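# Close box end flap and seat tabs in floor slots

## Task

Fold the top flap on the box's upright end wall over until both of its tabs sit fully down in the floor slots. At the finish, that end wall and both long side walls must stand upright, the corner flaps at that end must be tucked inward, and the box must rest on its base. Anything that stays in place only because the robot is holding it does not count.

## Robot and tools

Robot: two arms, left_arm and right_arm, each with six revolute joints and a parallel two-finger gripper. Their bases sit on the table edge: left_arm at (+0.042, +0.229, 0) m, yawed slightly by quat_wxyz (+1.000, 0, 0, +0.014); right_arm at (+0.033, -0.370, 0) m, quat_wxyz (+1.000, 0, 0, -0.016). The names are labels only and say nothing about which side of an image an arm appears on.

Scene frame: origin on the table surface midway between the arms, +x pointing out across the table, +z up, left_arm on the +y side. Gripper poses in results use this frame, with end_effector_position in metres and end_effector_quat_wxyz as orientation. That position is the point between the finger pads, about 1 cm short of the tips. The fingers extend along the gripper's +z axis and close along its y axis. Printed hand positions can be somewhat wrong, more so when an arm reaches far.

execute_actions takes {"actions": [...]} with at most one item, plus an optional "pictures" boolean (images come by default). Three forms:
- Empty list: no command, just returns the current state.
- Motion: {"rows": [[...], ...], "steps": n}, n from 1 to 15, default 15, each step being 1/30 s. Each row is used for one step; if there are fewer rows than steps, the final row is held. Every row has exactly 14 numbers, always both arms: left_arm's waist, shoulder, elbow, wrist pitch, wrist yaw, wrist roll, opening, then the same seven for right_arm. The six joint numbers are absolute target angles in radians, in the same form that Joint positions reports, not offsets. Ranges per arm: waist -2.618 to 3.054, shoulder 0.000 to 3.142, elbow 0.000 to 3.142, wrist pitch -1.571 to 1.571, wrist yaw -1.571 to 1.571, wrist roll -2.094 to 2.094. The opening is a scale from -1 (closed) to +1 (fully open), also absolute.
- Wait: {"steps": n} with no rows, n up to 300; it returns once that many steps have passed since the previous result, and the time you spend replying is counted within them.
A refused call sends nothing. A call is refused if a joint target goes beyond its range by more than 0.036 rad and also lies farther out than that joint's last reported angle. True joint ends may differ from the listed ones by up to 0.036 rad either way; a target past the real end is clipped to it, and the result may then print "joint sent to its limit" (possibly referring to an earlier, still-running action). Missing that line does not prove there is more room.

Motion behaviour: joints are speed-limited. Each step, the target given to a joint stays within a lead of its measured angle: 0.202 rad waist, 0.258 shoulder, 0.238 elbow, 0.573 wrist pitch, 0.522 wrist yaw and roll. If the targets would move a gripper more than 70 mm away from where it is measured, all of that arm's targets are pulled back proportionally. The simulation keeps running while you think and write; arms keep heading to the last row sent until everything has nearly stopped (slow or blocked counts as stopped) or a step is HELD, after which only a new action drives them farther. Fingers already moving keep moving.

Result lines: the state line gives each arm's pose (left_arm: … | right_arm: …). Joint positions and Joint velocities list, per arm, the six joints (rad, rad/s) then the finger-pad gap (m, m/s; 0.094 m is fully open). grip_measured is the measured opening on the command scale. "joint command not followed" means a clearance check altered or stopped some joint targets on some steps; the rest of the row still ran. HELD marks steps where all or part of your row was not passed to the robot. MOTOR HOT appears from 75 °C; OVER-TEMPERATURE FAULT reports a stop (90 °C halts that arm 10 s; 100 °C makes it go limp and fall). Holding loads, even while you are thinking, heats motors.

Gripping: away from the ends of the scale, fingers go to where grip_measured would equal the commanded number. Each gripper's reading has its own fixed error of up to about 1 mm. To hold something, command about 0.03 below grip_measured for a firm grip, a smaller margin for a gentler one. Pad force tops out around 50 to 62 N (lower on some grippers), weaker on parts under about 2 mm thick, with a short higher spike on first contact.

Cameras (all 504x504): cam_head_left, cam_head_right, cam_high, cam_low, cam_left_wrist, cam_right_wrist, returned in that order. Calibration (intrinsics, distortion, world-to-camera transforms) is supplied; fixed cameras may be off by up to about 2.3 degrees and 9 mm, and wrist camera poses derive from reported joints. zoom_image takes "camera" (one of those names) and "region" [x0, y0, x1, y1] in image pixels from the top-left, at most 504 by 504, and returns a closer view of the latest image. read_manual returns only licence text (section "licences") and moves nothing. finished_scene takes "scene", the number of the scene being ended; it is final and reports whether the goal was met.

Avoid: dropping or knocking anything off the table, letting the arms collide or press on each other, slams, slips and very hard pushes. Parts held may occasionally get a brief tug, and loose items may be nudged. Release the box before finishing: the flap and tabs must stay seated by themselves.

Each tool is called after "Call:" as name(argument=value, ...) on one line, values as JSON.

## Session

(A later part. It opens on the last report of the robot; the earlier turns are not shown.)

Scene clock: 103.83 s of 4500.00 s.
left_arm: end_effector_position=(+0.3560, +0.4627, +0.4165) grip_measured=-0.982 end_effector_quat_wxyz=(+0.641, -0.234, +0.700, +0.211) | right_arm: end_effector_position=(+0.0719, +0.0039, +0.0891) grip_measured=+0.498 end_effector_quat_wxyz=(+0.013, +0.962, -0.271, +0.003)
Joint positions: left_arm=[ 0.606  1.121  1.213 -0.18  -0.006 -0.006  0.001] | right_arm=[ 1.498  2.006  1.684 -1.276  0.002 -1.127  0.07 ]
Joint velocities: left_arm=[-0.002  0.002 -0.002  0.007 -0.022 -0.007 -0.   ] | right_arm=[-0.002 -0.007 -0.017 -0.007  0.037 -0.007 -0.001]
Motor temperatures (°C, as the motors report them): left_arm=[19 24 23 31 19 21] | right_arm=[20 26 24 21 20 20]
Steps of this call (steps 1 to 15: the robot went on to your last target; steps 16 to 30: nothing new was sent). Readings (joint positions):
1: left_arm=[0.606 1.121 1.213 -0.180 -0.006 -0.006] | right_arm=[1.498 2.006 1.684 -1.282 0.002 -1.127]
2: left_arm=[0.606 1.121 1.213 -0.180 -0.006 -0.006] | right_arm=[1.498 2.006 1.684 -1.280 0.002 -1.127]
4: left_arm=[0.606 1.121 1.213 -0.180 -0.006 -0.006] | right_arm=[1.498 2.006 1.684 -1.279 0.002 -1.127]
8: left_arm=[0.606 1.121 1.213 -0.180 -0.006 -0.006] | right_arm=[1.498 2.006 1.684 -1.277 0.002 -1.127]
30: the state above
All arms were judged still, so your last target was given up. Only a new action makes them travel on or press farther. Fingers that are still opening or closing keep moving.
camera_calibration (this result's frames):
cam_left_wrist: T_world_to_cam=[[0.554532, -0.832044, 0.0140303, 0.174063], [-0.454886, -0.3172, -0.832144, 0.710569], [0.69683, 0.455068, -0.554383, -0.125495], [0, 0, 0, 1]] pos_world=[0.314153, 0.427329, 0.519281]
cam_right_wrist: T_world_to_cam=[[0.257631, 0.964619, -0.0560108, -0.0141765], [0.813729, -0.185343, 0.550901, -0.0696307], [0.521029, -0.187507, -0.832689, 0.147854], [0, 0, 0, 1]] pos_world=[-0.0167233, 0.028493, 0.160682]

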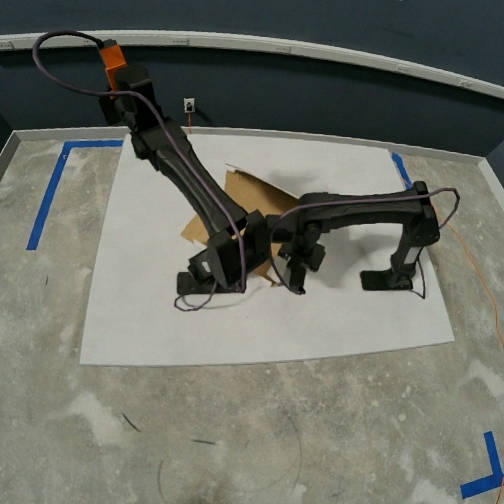

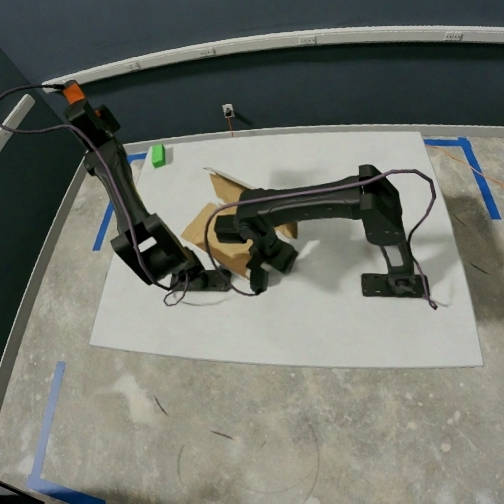

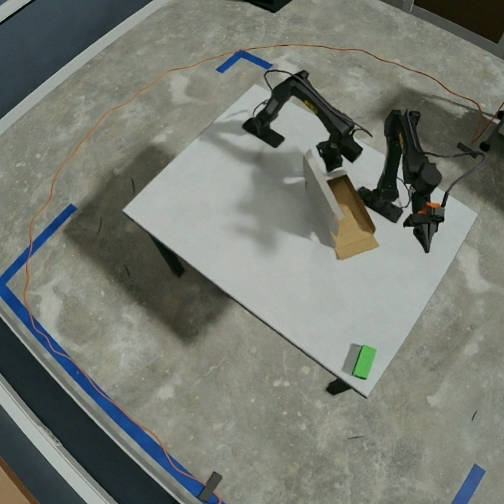

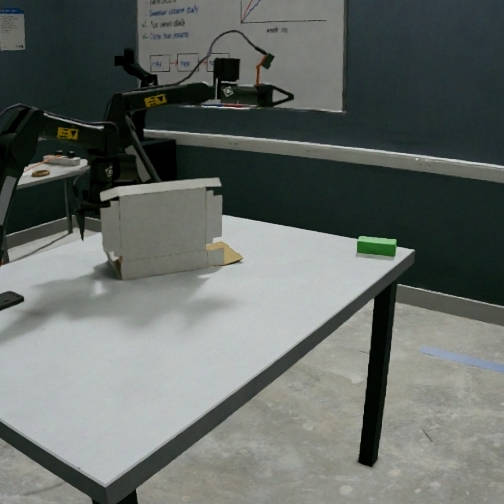

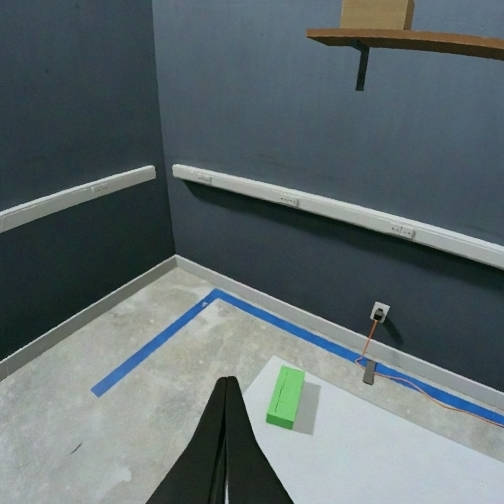

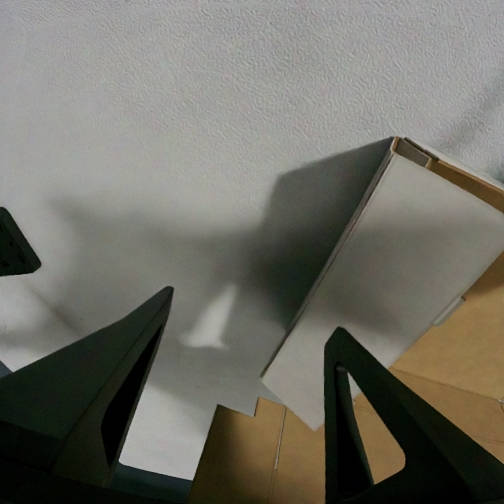

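Inner finger lands on the flap. Continue down.

Call:
execute_actions(actions=[{"rows":[[0.6,1.1,1.2,-0.2,0,0,-1,1.5,1.99,1.58,-1.165,0,-1.13,0.5],[0.6,1.1,1.2,-0.2,0,0,-1,1.5,1.99,1.58,-1.165,0,-1.13,0.5],[0.6,1.1,1.2,-0.2,0,0,-1,1.5,1.99,1.58,-1.165,0,-1.13,0.5],[0.6,1.1,1.2,-0.2,0,0,-1,1.5,1.99,1.58,-1.165,0,-1.13,0.5],[0.6,1.1,1.2,-0.2,0,0,-1,1.5,1.99,1.58,-1.165,0,-1.13,0.5],[0.6,1.1,1.2,-0.2,0,0,-1,1.5,1.99,1.58,-1.165,0,-1.13,0.5],[0.6,1.1,1.2,-0.2,0,0,-1,1.5,1.99,1.58,-1.165,0,-1.13,0.5],[0.6,1.1,1.2,-0.2,0,0,-1,1.5,1.98,1.47,-1.06,0,-1.13,0.5]]}], pictures=false)

Call:
execute_actions(actions=[{"steps":30}])

Scene clock: 114.83 s of 4500.00 s.
left_arm: end_effector_position=(+0.3560, +0.4627, +0.4165) grip_measured=-0.982 end_effector_quat_wxyz=(+0.641, -0.234, +0.700, +0.211) | right_arm: end_effector_position=(+0.0705, -0.0105, +0.0447) grip_measured=+0.498 end_effector_quat_wxyz=(+0.017, +0.962, -0.271, +0.004)
Joint positions: left_arm=[ 0.606  1.121  1.213 -0.18  -0.006 -0.006  0.001] | right_arm=[ 1.498  1.988  1.479 -1.097  0.002 -1.127  0.07 ]
Joint velocities: left_arm=[-0.002  0.002  0.002 -0.007 -0.007 -0.081 -0.001] | right_arm=[-0.007 -0.002  0.002  0.168 -0.081 -0.022  0.   ]
Motor temperatures (°C, as the motors report them): left_arm=[19 24 23 32 19 21] | right_arm=[20 27 24 21 20 20]
Steps of this call (steps 1 to 90: nothing new was sent; then 7.50 s passed at rest; steps 91 to 105: all 15 steps of this action). Readings (joint positions):
91: left_arm=[0.606 1.121 1.213 -0.180 -0.006 -0.006] | right_arm=[1.498 2.003 1.670 -1.260 0.002 -1.127]
92: left_arm=[0.606 1.121 1.213 -0.180 -0.006 -0.006] | right_arm=[1.498 1.998 1.647 -1.237 0.002 -1.127]
94: left_arm=[0.606 1.121 1.213 -0.180 -0.006 -0.006] | right_arm=[1.498 1.999 1.609 -1.214 0.002 -1.127]
98: left_arm=[0.606 1.121 1.213 -0.180 -0.006 -0.006] | right_arm=[1.498 1.997 1.576 -1.182 0.002 -1.127]
105: the state above

Scene clock: 115.83 s of 4500.00 s.
left_arm: end_effector_position=(+0.3560, +0.4627, +0.4165) grip_measured=-0.982 end_effector_quat_wxyz=(+0.641, -0.234, +0.700, +0.211) | right_arm: end_effector_position=(+0.0712, -0.0031, +0.0446) grip_measured=+0.498 end_effector_quat_wxyz=(+0.002, +0.963, -0.271, +0.002)
Joint positions: left_arm=[ 0.606  1.121  1.213 -0.18  -0.006 -0.006  0.001] | right_arm=[ 1.498  1.988  1.479 -1.067  0.002 -1.127  0.07 ]
Joint velocities: left_arm=[-0.022 -0.002  0.007 -0.007 -0.007  0.007  0.001] | right_arm=[ 0.007  0.007  0.002 -0.022 -0.007 -0.022 -0.001]
Motor temperatures (°C, as the motors report them): left_arm=[19 24 23 32 19 21] | right_arm=[20 27 24 21 20 20]
Steps of this call (steps 1 to 30: the robot went on to your last target). Readings (joint positions):
1: left_arm=[0.606 1.121 1.213 -0.180 -0.006 -0.006] | right_arm=[1.498 1.988 1.479 -1.091 0.002 -1.127]
2: left_arm=[0.606 1.121 1.213 -0.180 -0.006 -0.006] | right_arm=[1.498 1.988 1.479 -1.086 0.002 -1.127]
4: left_arm=[0.606 1.121 1.213 -0.180 -0.006 -0.006] | right_arm=[1.498 1.988 1.479 -1.078 0.002 -1.127]
8: left_arm=[0.606 1.121 1.213 -0.180 -0.006 -0.006] | right_arm=[1.498 1.988 1.479 -1.071 0.002 -1.127]
30: the state above
All arms were judged still, so your last target was given up. Only a new action makes them travel on or press farther. Fingers that are still opening or closing keep moving.
camera_calibration (this result's frames):
cam_left_wrist: T_world_to_cam=[[0.554532, -0.832044, 0.0140303, 0.174063], [-0.454886, -0.3172, -0.832144, 0.710569], [0.69683, 0.455068, -0.554383, -0.125495], [0, 0, 0, 1]] pos_world=[0.314153, 0.427329, 0.519281]
cam_right_wrist: T_world_to_cam=[[0.257746, 0.96561, -0.0341183, -0.0107409], [0.812252, -0.197417, 0.548884, -0.0457128], [0.523273, -0.169185, -0.835202, 0.109847], [0, 0, 0, 1]] pos_world=[-0.0175814, 0.0199316, 0.116469]

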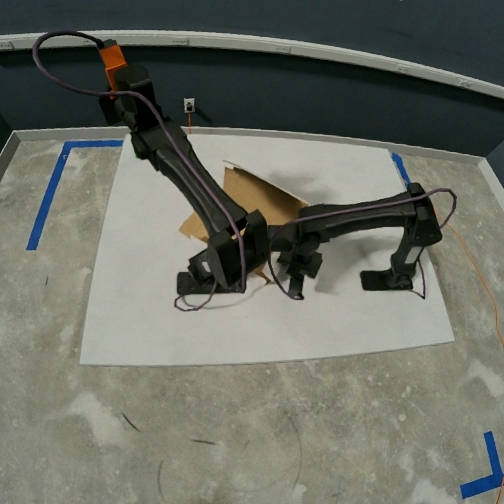

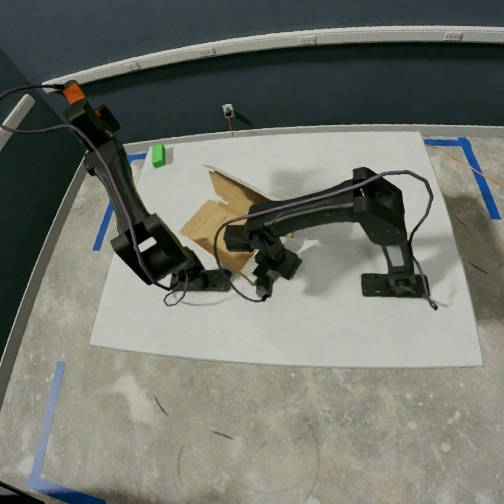

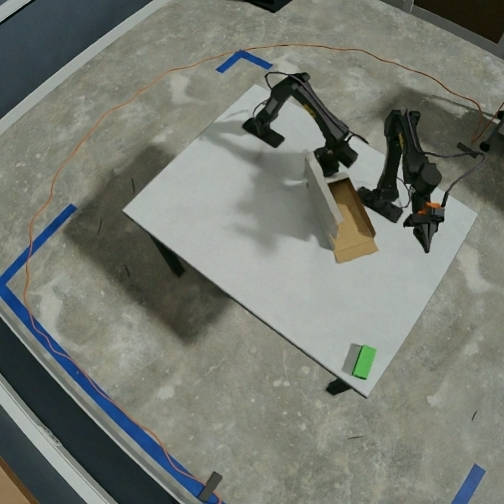

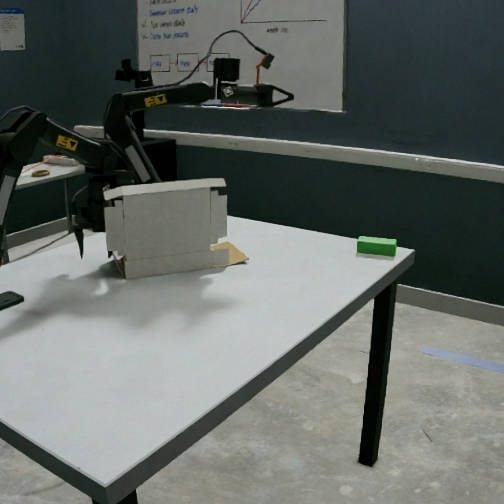

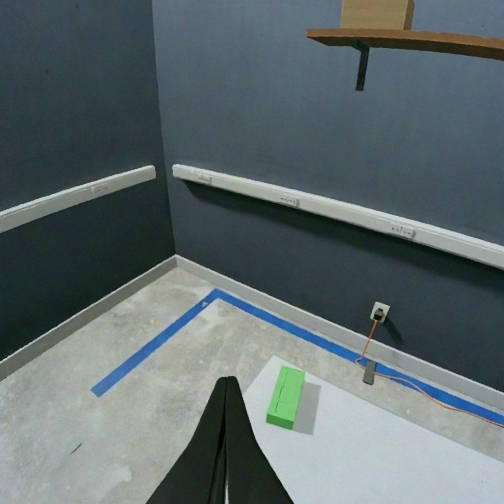

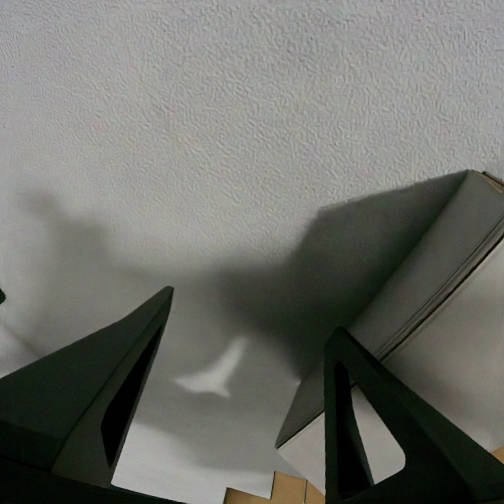

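Call:
execute_actions(actions=[{"rows":[[0.6,1.1,1.2,-0.2,0,0,-1,1.5,1.985,1.75,-1.34,0,-1.13,1]]}], pictures=false)

Call:
execute_actions(actions=[{"rows":[[0.6,1.1,1.2,-0.2,0,0,-1,1.465,2.063,1.853,-1.361,0,-1.17,1]]}], pictures=false)

Call:
execute_actions(actions=[{"steps":30}])

Scene clock: 133.10 s of 4500.00 s.
left_arm: end_effector_position=(+0.3560, +0.4627, +0.4165) grip_measured=-0.982 end_effector_quat_wxyz=(+0.641, -0.234, +0.700, +0.211) | right_arm: end_effector_position=(+0.0724, +0.0062, +0.1070) grip_measured=+1.000 end_effector_quat_wxyz=(+0.002, +0.963, -0.271, +0.002)
Joint positions: left_arm=[ 0.606  1.121  1.213 -0.18  -0.006 -0.006  0.001] | right_arm=[ 1.498  1.989  1.731 -1.318  0.003 -1.127  0.094]
Joint velocities: left_arm=[-0.002 -0.012 -0.002  0.066  0.022 -0.037 -0.   ] | right_arm=[-0.017 -0.002  0.002 -0.051 -0.051  0.007  0.   ]
Motor temperatures (°C, as the motors report them): left_arm=[19 24 23 33 19 21] | right_arm=[20 27 23 21 20 20]
Steps of this call (steps 1 to 90: nothing new was sent; then 13.77 s passed at rest; steps 91 to 105: all 15 steps of this action). Readings (joint positions):
91: left_arm=[0.606 1.121 1.213 -0.180 -0.006 -0.006] | right_arm=[1.498 1.997 1.511 -1.110 0.003 -1.127]
92: left_arm=[0.606 1.121 1.213 -0.180 -0.006 -0.006] | right_arm=[1.498 2.015 1.572 -1.174 0.003 -1.127]
94: left_arm=[0.606 1.121 1.213 -0.180 -0.006 -0.006] | right_arm=[1.498 2.019 1.673 -1.220 0.003 -1.127]
98: left_arm=[0.606 1.121 1.213 -0.180 -0.006 -0.006] | right_arm=[1.498 1.989 1.731 -1.269 0.003 -1.127]
105: the state above

Scene clock: 133.60 s of 4500.00 s.
left_arm: end_effector_position=(+0.3560, +0.4627, +0.4165) grip_measured=-0.982 end_effector_quat_wxyz=(+0.641, -0.234, +0.700, +0.211) | right_arm: end_effector_position=(+0.0863, +0.0186, +0.1017) grip_measured=+1.000 end_effector_quat_wxyz=(+0.010, +0.963, -0.269, +0.003)
Joint positions: left_arm=[ 0.606  1.121  1.213 -0.18  -0.006 -0.006  0.001] | right_arm=[ 1.466  2.064  1.819 -1.346  0.004 -1.162  0.094]
Joint velocities: left_arm=[-0.012 -0.007 -0.002 -0.022  0.051 -0.022 -0.001] | right_arm=[ 0.007 -0.012 -0.002 -0.051 -0.022 -0.066  0.   ]
Motor temperatures (°C, as the motors report them): left_arm=[19 24 23 33 19 21] | right_arm=[20 27 23 21 20 20]
Steps of this call (steps 1 to 15: all 15 steps of this action). Readings (joint positions):
1: left_arm=[0.606 1.121 1.213 -0.180 -0.006 -0.006] | right_arm=[1.496 1.999 1.747 -1.333 0.003 -1.132]
2: left_arm=[0.606 1.121 1.213 -0.180 -0.006 -0.006] | right_arm=[1.492 2.016 1.777 -1.346 0.003 -1.139]
4: left_arm=[0.606 1.121 1.213 -0.180 -0.006 -0.006] | right_arm=[1.479 2.043 1.814 -1.342 0.003 -1.148]
8: left_arm=[0.606 1.121 1.213 -0.180 -0.006 -0.006] | right_arm=[1.466 2.062 1.819 -1.343 0.004 -1.157]
15: the state above

Scene clock: 134.60 s of 4500.00 s.
left_arm: end_effector_position=(+0.3560, +0.4627, +0.4165) grip_measured=-0.982 end_effector_quat_wxyz=(+0.641, -0.234, +0.700, +0.211) | right_arm: end_effector_position=(+0.0862, +0.0183, +0.1017) grip_measured=+1.000 end_effector_quat_wxyz=(+0.010, +0.963, -0.269, +0.003)
Joint positions: left_arm=[ 0.606  1.121  1.213 -0.18  -0.006 -0.006  0.001] | right_arm=[ 1.466  2.064  1.819 -1.348  0.004 -1.163  0.094]
Joint velocities: left_arm=[-0.017 -0.002  0.007  0.007  0.007 -0.022  0.001] | right_arm=[ 0.022 -0.012  0.012 -0.095 -0.066 -0.007  0.   ]
Motor temperatures (°C, as the motors report them): left_arm=[19 24 23 33 19 21] | right_arm=[20 27 23 21 20 20]
Steps of this call (steps 1 to 15: the robot went on to your last target; steps 16 to 30: nothing new was sent). Readings (joint positions):
1: left_arm=[0.606 1.121 1.213 -0.180 -0.006 -0.006] | right_arm=[1.466 2.064 1.819 -1.347 0.004 -1.162]
2: left_arm=[0.606 1.121 1.213 -0.180 -0.006 -0.006] | right_arm=[1.466 2.064 1.819 -1.347 0.004 -1.162]
4: left_arm=[0.606 1.121 1.213 -0.180 -0.006 -0.006] | right_arm=[1.466 2.064 1.819 -1.347 0.004 -1.163]
8: left_arm=[0.606 1.121 1.213 -0.180 -0.006 -0.006] | right_arm=[1.466 2.064 1.819 -1.347 0.004 -1.163]
30: the state above
All arms were judged still, so your last target was given up. Only a new action makes them travel on or press farther. Fingers that are still opening or closing keep moving.
camera_calibration (this result's frames):
cam_left_wrist: T_world_to_cam=[[0.554532, -0.832044, 0.0140303, 0.174063], [-0.454886, -0.3172, -0.832144, 0.710569], [0.69683, 0.455068, -0.554383, -0.125495], [0, 0, 0, 1]] pos_world=[0.314153, 0.427329, 0.519281]
cam_right_wrist: T_world_to_cam=[[0.2529, 0.966203, -0.0499383, -0.0312372], [0.813701, -0.184493, 0.551229, -0.0856447], [0.523386, -0.180041, -0.832858, 0.153311], [0, 0, 0, 1]] pos_world=[-0.00265164, 0.0419828, 0.173336]

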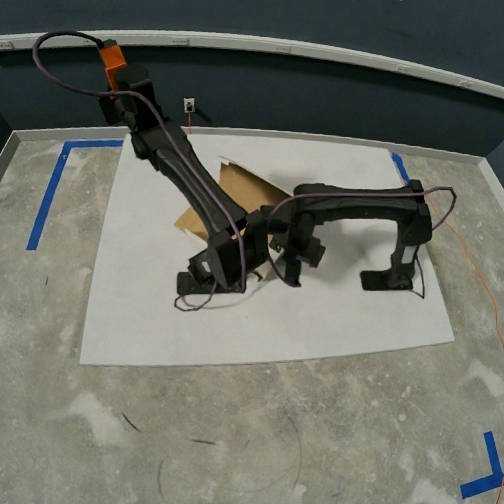

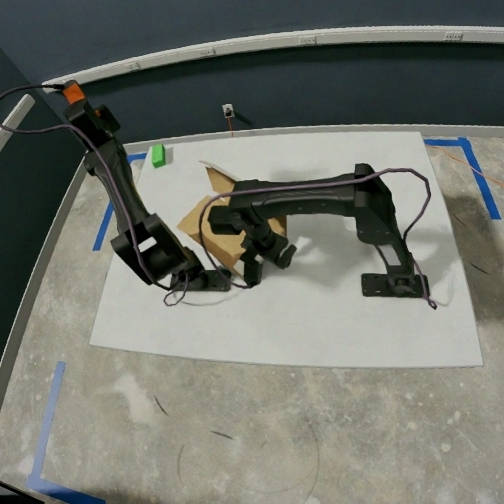

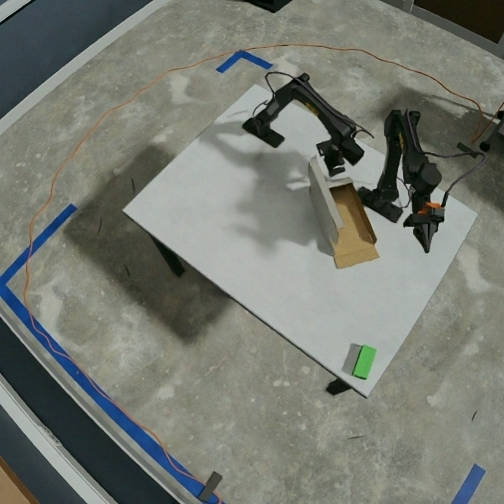

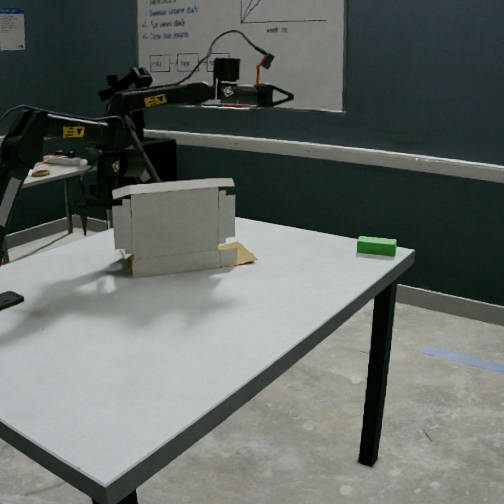

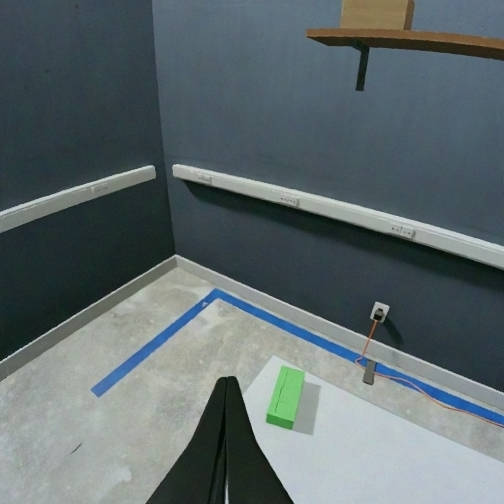

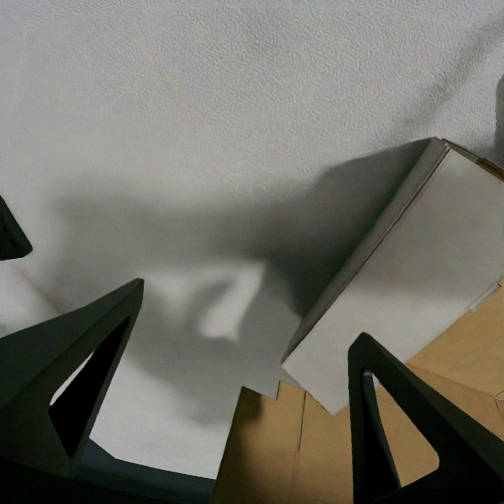

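Call:
execute_actions(actions=[{"rows":[[1.2,1.1,1.2,-0.2,0,0,-1,1.465,1.3,1.14,-1.4,0,-1.17,1]]}], pictures=false)

Call:
execute_actions(actions=[{"steps":40}])

Call:
zoom_image(camera="cam_head_right", region=[160, 150, 320, 300])

Call:
zoom_image(camera="cam_head_left", region=[170, 150, 330, 300])

Scene clock: 143.53 s of 4500.00 s.
left_arm: end_effector_position=(+0.1692, +0.5994, +0.4165) grip_measured=-0.982 end_effector_quat_wxyz=(+0.550, -0.430, +0.599, +0.392) | right_arm: end_effector_position=(+0.0606, -0.1694, +0.1521) grip_measured=+1.000 end_effector_quat_wxyz=(-0.014, +0.963, -0.268, +0.000)
Joint positions: left_arm=[ 1.205  1.121  1.213 -0.18  -0.009 -0.004  0.001] | right_arm=[ 1.466  1.284  1.157 -1.418  0.004 -1.165  0.094]
Joint velocities: left_arm=[-0.022  0.017 -0.012 -0.007  0.066  0.007 -0.   ] | right_arm=[-0.012  0.12  -0.027  0.11  -0.051 -0.022  0.   ]
Motor temperatures (°C, as the motors report them): left_arm=[19 24 23 34 19 21] | right_arm=[20 28 24 21 20 20]
Steps of this call (steps 1 to 90: nothing new was sent; then 5.43 s passed at rest; steps 91 to 105: all 15 steps of this action). Readings (joint positions):
91: left_arm=[0.630 1.121 1.213 -0.180 0.009 -0.004] | right_arm=[1.466 2.037 1.780 -1.323 0.004 -1.163]
92: left_arm=[0.686 1.121 1.213 -0.180 0.017 -0.004] | right_arm=[1.466 1.987 1.702 -1.306 0.004 -1.163]
94: left_arm=[0.830 1.121 1.213 -0.180 0.014 -0.004] | right_arm=[1.466 1.864 1.550 -1.328 0.004 -1.163]
98: left_arm=[1.115 1.121 1.213 -0.180 0.003 -0.004] | right_arm=[1.466 1.557 1.255 -1.357 0.004 -1.163]
105: the state above

Scene clock: 144.87 s of 4500.00 s.
left_arm: end_effector_position=(+0.1697, +0.5992, +0.4165) grip_measured=-0.982 end_effector_quat_wxyz=(+0.550, -0.429, +0.600, +0.391) | right_arm: end_effector_position=(+0.0610, -0.1663, +0.1510) grip_measured=+1.000 end_effector_quat_wxyz=(-0.016, +0.963, -0.268, -0.000)
Joint positions: left_arm=[ 1.205  1.121  1.213 -0.18  -0.006 -0.004  0.001] | right_arm=[ 1.466  1.29   1.157 -1.406  0.004 -1.165  0.094]
Joint velocities: left_arm=[-0.007  0.002 -0.027  0.022 -0.037 -0.051 -0.001] | right_arm=[ 0.002  0.017  0.007 -0.051 -0.037 -0.022  0.   ]
Motor temperatures (°C, as the motors report them): left_arm=[19 24 23 34 19 21] | right_arm=[20 27 24 21 20 20]
Steps of this call (steps 1 to 30: the robot went on to your last target; steps 31 to 40: nothing new was sent). Readings (joint positions):
1: left_arm=[1.205 1.121 1.213 -0.180 -0.009 -0.004] | right_arm=[1.466 1.287 1.157 -1.416 0.004 -1.165]
2: left_arm=[1.205 1.121 1.213 -0.180 -0.008 -0.004] | right_arm=[1.466 1.289 1.157 -1.413 0.004 -1.165]
4: left_arm=[1.205 1.121 1.213 -0.180 -0.007 -0.004] | right_arm=[1.466 1.290 1.157 -1.409 0.004 -1.165]
8: left_arm=[1.205 1.121 1.213 -0.180 -0.007 -0.004] | right_arm=[1.466 1.290 1.157 -1.408 0.004 -1.165]
40: the state above
All arms were judged still, so your last target was given up. Only a new action makes them travel on or press farther. Fingers that are still opening or closing keep moving.
camera_calibration (this result's frames):
cam_left_wrist: T_world_to_cam=[[0.927038, -0.374772, 0.0121331, 0.0545329], [-0.198473, -0.517883, -0.832109, 0.745829], [0.318135, 0.768989, -0.554479, -0.181567], [0, 0, 0, 1]] pos_world=[0.155236, 0.546313, 0.519274]
cam_right_wrist: T_world_to_cam=[[0.251236, 0.967923, 0.00235296, 0.148465], [0.809938, -0.211559, 0.547031, -0.129937], [0.529982, -0.135528, -0.837109, 0.181929], [0, 0, 0, 1]] pos_world=[-0.0284782, -0.146535, 0.223025]

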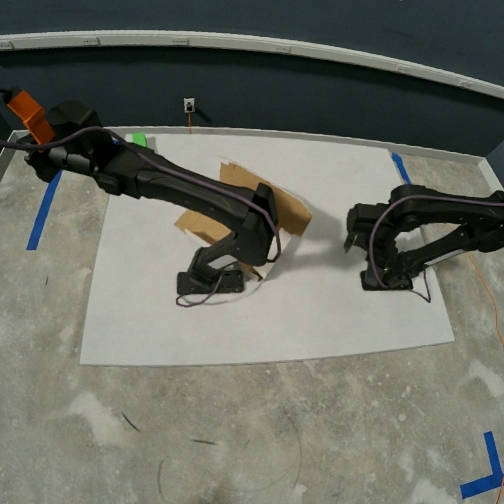

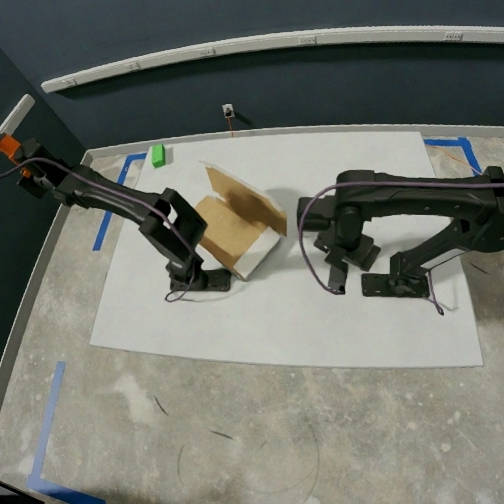

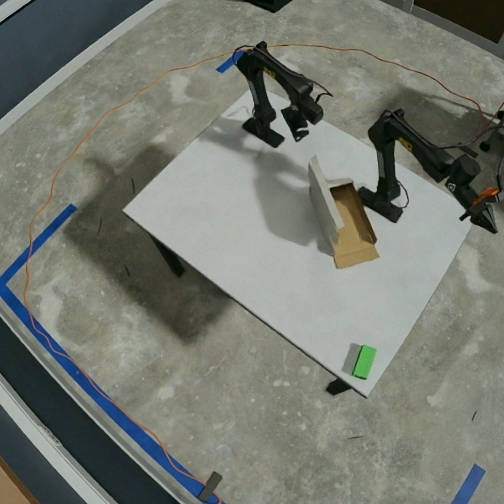

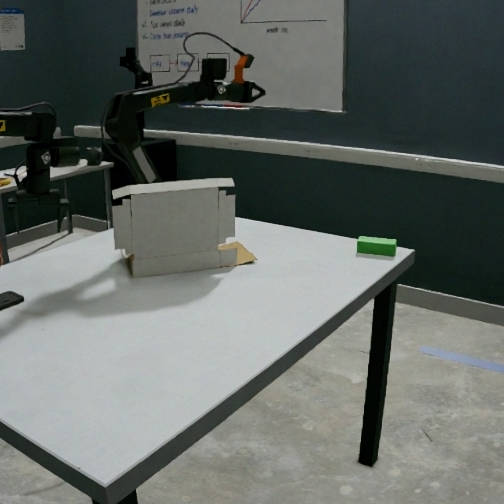

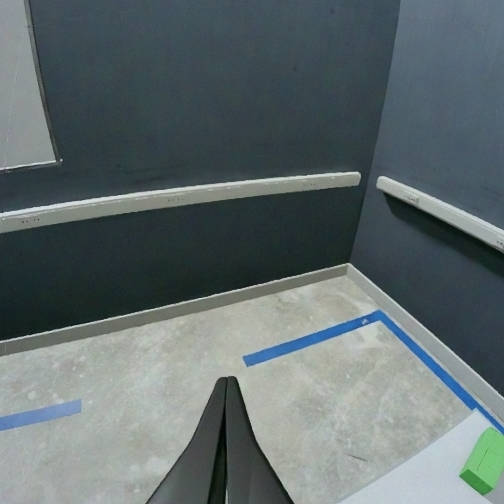

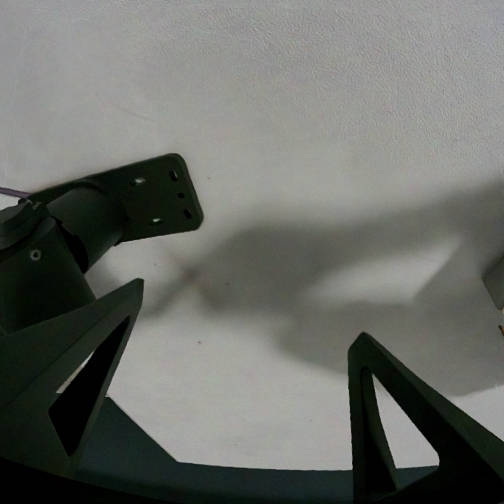

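Region (160, 150, 320, 300) of cam_head_right's 504x504 image, scaled by 3.150, with more detail than that image has; it fills the top 472 rows of this view, and the rest is white.

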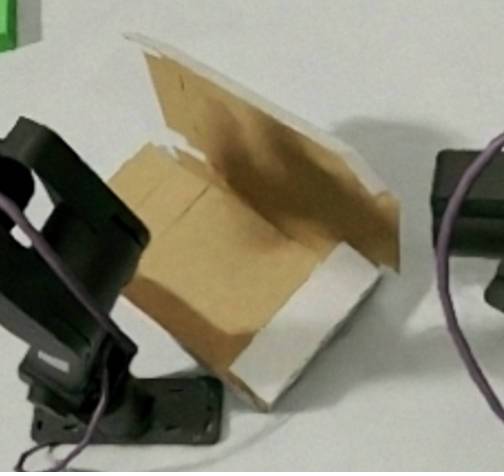

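Region (170, 150, 330, 300) of cam_head_left's 504x504 image, scaled by 3.150, with more detail than that image has; it fills the top 472 rows of this view, and the rest is white.

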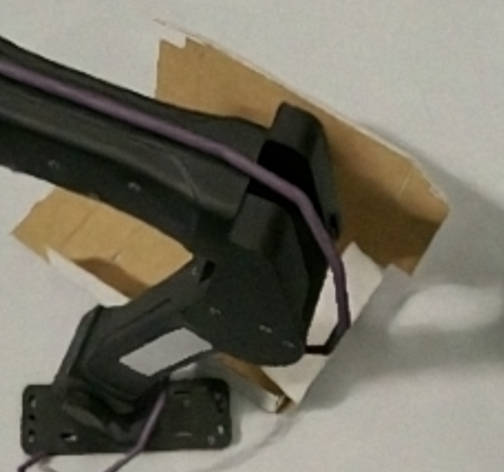

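Call:
execute_actions(actions=[{"rows":[[1.2,1.184,1.085,-1.472,0,-1.48,-1,1.435,1.3,1.14,-1.4,0,-1.11,1]]}], pictures=false)

Call:
execute_actions(actions=[{"steps":25}], pictures=false)

Call:
execute_actions(actions=[{"rows":[[-0.565,1.184,1.085,-1.472,0,-1.48,-1,1.435,1.3,1.14,-1.4,0,-1.11,1]]}], pictures=false)

Call:
execute_actions(actions=[{"steps":40}], pictures=false)

Call:
execute_actions(actions=[{"rows":[[-0.565,1.281,0.576,-0.866,0,-1.48,-1,1.435,2.161,2.123,-1.533,0,-1.11,1]]}], pictures=false)

Call:
execute_actions(actions=[{"steps":45}])

Scene clock: 174.57 s of 4500.00 s.
left_arm: end_effector_position=(+0.1427, +0.5222, +0.2095) grip_measured=-0.982 end_effector_quat_wxyz=(-0.302, +0.802, -0.511, -0.074) | right_arm: end_effector_position=(+0.0660, -0.1670, +0.1510) grip_measured=+1.000 end_effector_quat_wxyz=(-0.016, +0.953, -0.303, -0.001)
Joint positions: left_arm=[ 1.205  1.165  1.12  -0.894 -0.006 -0.772  0.001] | right_arm=[ 1.441  1.29   1.157 -1.406  0.003 -1.117  0.094]
Joint velocities: left_arm=[-0.007  0.046 -0.076 -2.    -0.037 -1.853  0.001] | right_arm=[-0.007 -0.022 -0.002 -0.037 -0.007 -0.022  0.   ]
Motor temperatures (°C, as the motors report them): left_arm=[19 24 23 35 19 21] | right_arm=[20 24 23 20 20 20]
Steps of this call (steps 1 to 90: nothing new was sent; then 26.20 s passed at rest; steps 91 to 105: all 15 steps of this action). Readings (joint positions):
91: left_arm=[1.205 1.122 1.212 -0.195 -0.006 -0.035] | right_arm=[1.463 1.290 1.157 -1.406 0.003 -1.158]
92: left_arm=[1.205 1.122 1.209 -0.225 -0.006 -0.077] | right_arm=[1.455 1.290 1.157 -1.406 0.003 -1.149]
94: left_arm=[1.205 1.124 1.194 -0.296 -0.006 -0.163] | right_arm=[1.443 1.290 1.157 -1.406 0.003 -1.137]
98: left_arm=[1.205 1.140 1.158 -0.476 -0.006 -0.355] | right_arm=[1.441 1.290 1.157 -1.406 0.003 -1.124]
105: the state above

Scene clock: 175.40 s of 4500.00 s.
left_arm: end_effector_position=(+0.1001, +0.3988, +0.1566) grip_measured=-0.982 end_effector_quat_wxyz=(-0.029, +0.976, -0.217, +0.003) | right_arm: end_effector_position=(+0.0660, -0.1670, +0.1510) grip_measured=+1.000 end_effector_quat_wxyz=(-0.016, +0.953, -0.304, -0.001)
Joint positions: left_arm=[ 1.205  1.169  1.1   -1.445 -0.002 -1.471  0.001] | right_arm=[ 1.441  1.29   1.157 -1.406  0.003 -1.115  0.094]
Joint velocities: left_arm=[-0.012  0.007  0.007 -0.022  0.037 -0.081 -0.   ] | right_arm=[-0.007  0.002 -0.007 -0.022 -0.081 -0.066  0.   ]
Motor temperatures (°C, as the motors report them): left_arm=[19 24 23 35 19 21] | right_arm=[20 24 23 20 20 20]
Steps of this call (steps 1 to 25: the robot went on to your last target). Readings (joint positions):
1: left_arm=[1.205 1.166 1.117 -0.961 -0.006 -0.838] | right_arm=[1.441 1.290 1.157 -1.406 0.003 -1.116]
2: left_arm=[1.205 1.167 1.115 -1.029 -0.006 -0.912] | right_arm=[1.441 1.290 1.157 -1.406 0.003 -1.116]
4: left_arm=[1.205 1.168 1.110 -1.165 -0.004 -1.086] | right_arm=[1.441 1.290 1.157 -1.406 0.003 -1.115]
8: left_arm=[1.205 1.169 1.100 -1.348 -0.003 -1.318] | right_arm=[1.441 1.290 1.157 -1.406 0.003 -1.115]
25: the state above

Scene clock: 175.90 s of 4500.00 s.
left_arm: end_effector_position=(+0.2175, +0.2641, +0.1566) grip_measured=-0.982 end_effector_quat_wxyz=(-0.022, +0.740, -0.672, +0.018) | right_arm: end_effector_position=(+0.0660, -0.1670, +0.1510) grip_measured=+1.000 end_effector_quat_wxyz=(-0.016, +0.953, -0.304, -0.001)
Joint positions: left_arm=[ 0.165  1.169  1.1   -1.446  0.002 -1.475  0.001] | right_arm=[ 1.441  1.29   1.157 -1.406  0.003 -1.115  0.094]
Joint velocities: left_arm=[-2.107 -0.002 -0.002  0.022  0.007  0.037  0.001] | right_arm=[-0.012 -0.002 -0.017  0.037 -0.037  0.007  0.   ]
Motor temperatures (°C, as the motors report them): left_arm=[19 24 23 34 19 21] | right_arm=[20 24 23 20 20 20]
Steps of this call (steps 1 to 15: all 15 steps of this action). Readings (joint positions):
1: left_arm=[1.179 1.169 1.100 -1.446 -0.012 -1.473] | right_arm=[1.441 1.290 1.157 -1.406 0.003 -1.115]
2: left_arm=[1.113 1.169 1.100 -1.446 -0.014 -1.474] | right_arm=[1.441 1.290 1.157 -1.406 0.003 -1.115]
4: left_arm=[0.966 1.169 1.100 -1.446 -0.009 -1.474] | right_arm=[1.441 1.290 1.157 -1.406 0.003 -1.115]
8: left_arm=[0.675 1.169 1.100 -1.446 -0.002 -1.474] | right_arm=[1.441 1.290 1.157 -1.406 0.003 -1.115]
15: the state above

Scene clock: 177.23 s of 4500.00 s.
left_arm: end_effector_position=(+0.1956, +0.1375, +0.1566) grip_measured=-0.982 end_effector_quat_wxyz=(+0.010, -0.454, +0.891, -0.027) | right_arm: end_effector_position=(+0.0660, -0.1670, +0.1510) grip_measured=+1.000 end_effector_quat_wxyz=(-0.016, +0.953, -0.304, -0.001)
Joint positions: left_arm=[-0.56   1.169  1.1   -1.446  0.011 -1.475  0.001] | right_arm=[ 1.441  1.29   1.157 -1.406  0.003 -1.115  0.094]
Joint velocities: left_arm=[ 0.002 -0.007 -0.027 -0.022 -0.037 -0.037  0.   ] | right_arm=[ 0.002  0.002  0.002 -0.066  0.037 -0.051  0.   ]
Motor temperatures (°C, as the motors report them): left_arm=[19 24 23 34 19 21] | right_arm=[20 24 23 20 20 20]
Steps of this call (steps 1 to 30: the robot went on to your last target; steps 31 to 40: nothing new was sent). Readings (joint positions):
1: left_arm=[0.093 1.169 1.100 -1.446 0.002 -1.475] | right_arm=[1.441 1.290 1.157 -1.406 0.003 -1.115]
2: left_arm=[0.020 1.169 1.100 -1.446 0.002 -1.475] | right_arm=[1.441 1.290 1.157 -1.406 0.003 -1.115]
4: left_arm=[-0.126 1.169 1.100 -1.446 0.003 -1.475] | right_arm=[1.441 1.290 1.157 -1.406 0.003 -1.115]
8: left_arm=[-0.417 1.169 1.100 -1.446 0.003 -1.475] | right_arm=[1.441 1.290 1.157 -1.406 0.003 -1.115]
40: the state above
All arms were judged still, so your last target was given up. Only a new action makes them travel on or press farther. Fingers that are still opening or closing keep moving.

Scene clock: 177.73 s of 4500.00 s.
left_arm: end_effector_position=(+0.1971, +0.1370, +0.0166) grip_measured=-0.982 end_effector_quat_wxyz=(+0.008, -0.455, +0.890, -0.022) | right_arm: end_effector_position=(+0.0883, -0.0325, +0.1299) grip_measured=+1.000 end_effector_quat_wxyz=(+0.054, +0.951, -0.304, +0.011)
Joint positions: left_arm=[-0.56   1.265  0.593 -0.854  0.009 -1.477  0.001] | right_arm=[ 1.441  1.948  1.759 -1.491  0.006 -1.113  0.094]
Joint velocities: left_arm=[ 0.002 -0.012  0.022 -0.022 -0.022  0.007 -0.002] | right_arm=[-0.012 -0.398 -0.007 -0.168 -0.007  0.022  0.   ]
Motor temperatures (°C, as the motors report them): left_arm=[19 24 23 34 19 21] | right_arm=[20 24 23 20 20 20]
A step of this action was HELD (marked below), so the robot has no last target. An arm can still carry out its HELD step.
Steps of this call (steps 1 to 15: all 15 steps of this action). Readings (joint positions):
1: left_arm=[-0.560 1.171 1.081 -1.409 0.011 -1.476] | right_arm=[1.441 1.320 1.189 -1.440 0.004 -1.115]
2: left_arm=[-0.560 1.176 1.040 -1.330 0.011 -1.476] | right_arm=[1.441 1.386 1.266 -1.495 0.005 -1.115]
4: left_arm=[-0.560 1.216 0.927 -1.168 0.011 -1.476] | right_arm=[1.441 1.545 1.431 -1.520 0.005 -1.115]
8: left_arm=[-0.560 1.248 0.705 -0.885 0.010 -1.477] | right_arm=[1.441 1.892 1.763 -1.526 0.005 -1.114]
9: left_arm=[-0.560 1.251 0.677 -0.860 0.009 -1.477] | right_arm=[1.441 1.947 1.801 -1.493 0.004 -1.114] HELD
10: left_arm=[-0.560 1.255 0.647 -0.851 0.010 -1.477] | right_arm=[1.441 1.971 1.789 -1.462 0.005 -1.113] HELD
11: left_arm=[-0.560 1.259 0.625 -0.849 0.009 -1.477] | right_arm=[1.441 1.979 1.771 -1.462 0.006 -1.113] HELD
12: left_arm=[-0.560 1.263 0.607 -0.852 0.009 -1.477] | right_arm=[1.441 1.978 1.760 -1.470 0.006 -1.113] HELD
13: left_arm=[-0.560 1.264 0.597 -0.853 0.009 -1.477] | right_arm=[1.441 1.971 1.759 -1.482 0.006 -1.113] HELD
14: left_arm=[-0.560 1.265 0.593 -0.854 0.009 -1.477] | right_arm=[1.441 1.961 1.759 -1.487 0.006 -1.113] HELD
15: the state above HELD
joint command not followed: on one or more control steps a check withheld the commanded joint targets of the right arm, and it was not sent them on those steps. On the call's last step the targets were still withheld.
cause: the commanded joint targets would bring a part of the robot too close to another arm (this arm's wrist (the part past joint 4) and the other arm's forearm (the part past joint 3)); next, command targets that bring no part of the robot closer to that arm.

Scene clock: 179.23 s of 4500.00 s.
left_arm: end_effector_position=(+0.1971, +0.1369, +0.0166) grip_measured=-0.982 end_effector_quat_wxyz=(+0.008, -0.455, +0.890, -0.022) | right_arm: end_effector_position=(+0.0873, -0.0388, +0.1429) grip_measured=+1.000 end_effector_quat_wxyz=(+0.046, +0.951, -0.304, +0.010)
Joint positions: left_arm=[-0.56   1.265  0.593 -0.853  0.009 -1.477  0.001] | right_arm=[ 1.441  1.909  1.759 -1.514  0.006 -1.113  0.094]
Joint velocities: left_arm=[-0.007 -0.002 -0.007  0.022  0.022 -0.037 -0.001] | right_arm=[-0.002  0.012  0.002 -0.037 -0.007 -0.066  0.   ]
Motor temperatures (°C, as the motors report them): left_arm=[19 24 23 33 19 21] | right_arm=[20 24 23 20 20 20]
Steps of this call (steps 1 to 45: nothing new was sent). Readings (joint positions):
1: left_arm=[-0.560 1.265 0.593 -0.853 0.009 -1.477] | right_arm=[1.441 1.936 1.759 -1.496 0.006 -1.113]
2: left_arm=[-0.560 1.265 0.593 -0.853 0.009 -1.477] | right_arm=[1.441 1.924 1.759 -1.500 0.006 -1.113]
4: left_arm=[-0.560 1.265 0.593 -0.853 0.009 -1.477] | right_arm=[1.441 1.911 1.759 -1.508 0.006 -1.113]
8: left_arm=[-0.560 1.265 0.593 -0.853 0.009 -1.477] | right_arm=[1.441 1.909 1.759 -1.513 0.006 -1.113]
45: the state above
camera_calibration (this result's frames):
cam_left_wrist: T_world_to_cam=[[0.809088, -0.579256, 0.0991912, -0.0895262], [-0.548417, -0.68353, 0.48169, 0.24893], [-0.211222, -0.444128, -0.87071, 0.219124], [0, 0, 0, 1]] pos_world=[0.255236, 0.215611, 0.0797663]
cam_right_wrist: T_world_to_cam=[[0.324198, 0.938293, -0.120427, 0.0284399], [0.802323, -0.205282, 0.560479, -0.120835], [0.501171, -0.278327, -0.819366, 0.172964], [0, 0, 0, 1]] pos_world=[0.00104424, -0.00334978, 0.212871]

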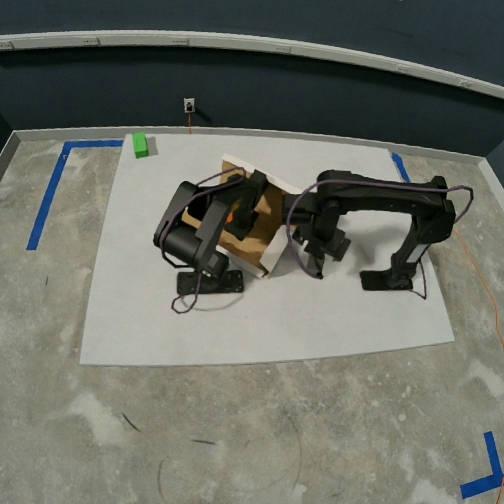

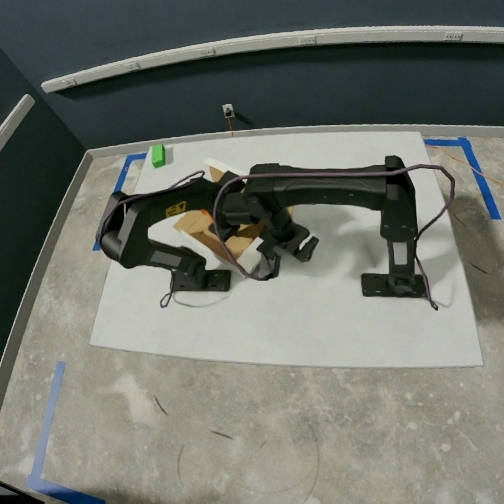

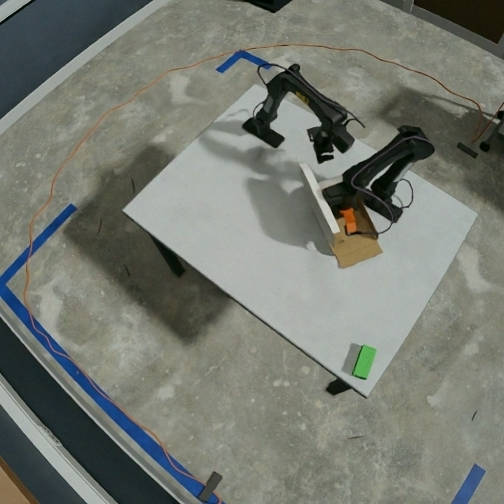

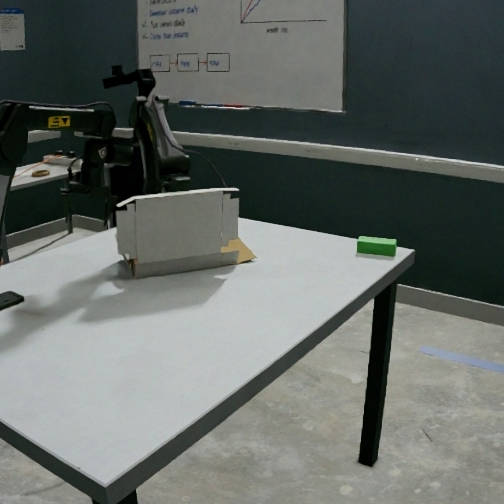

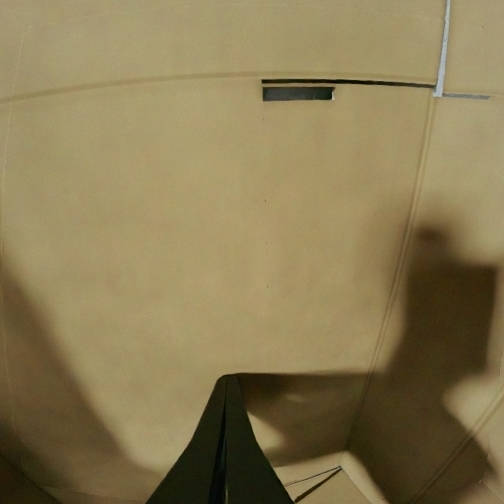

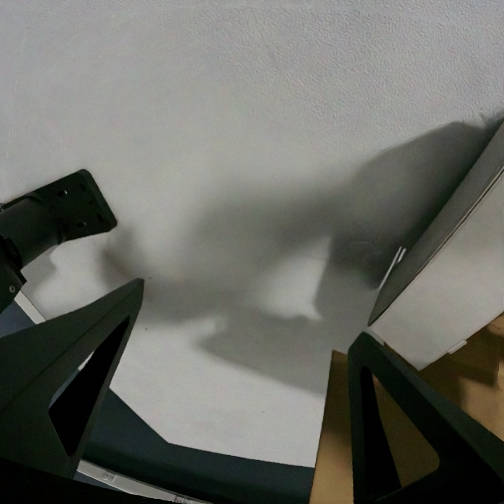

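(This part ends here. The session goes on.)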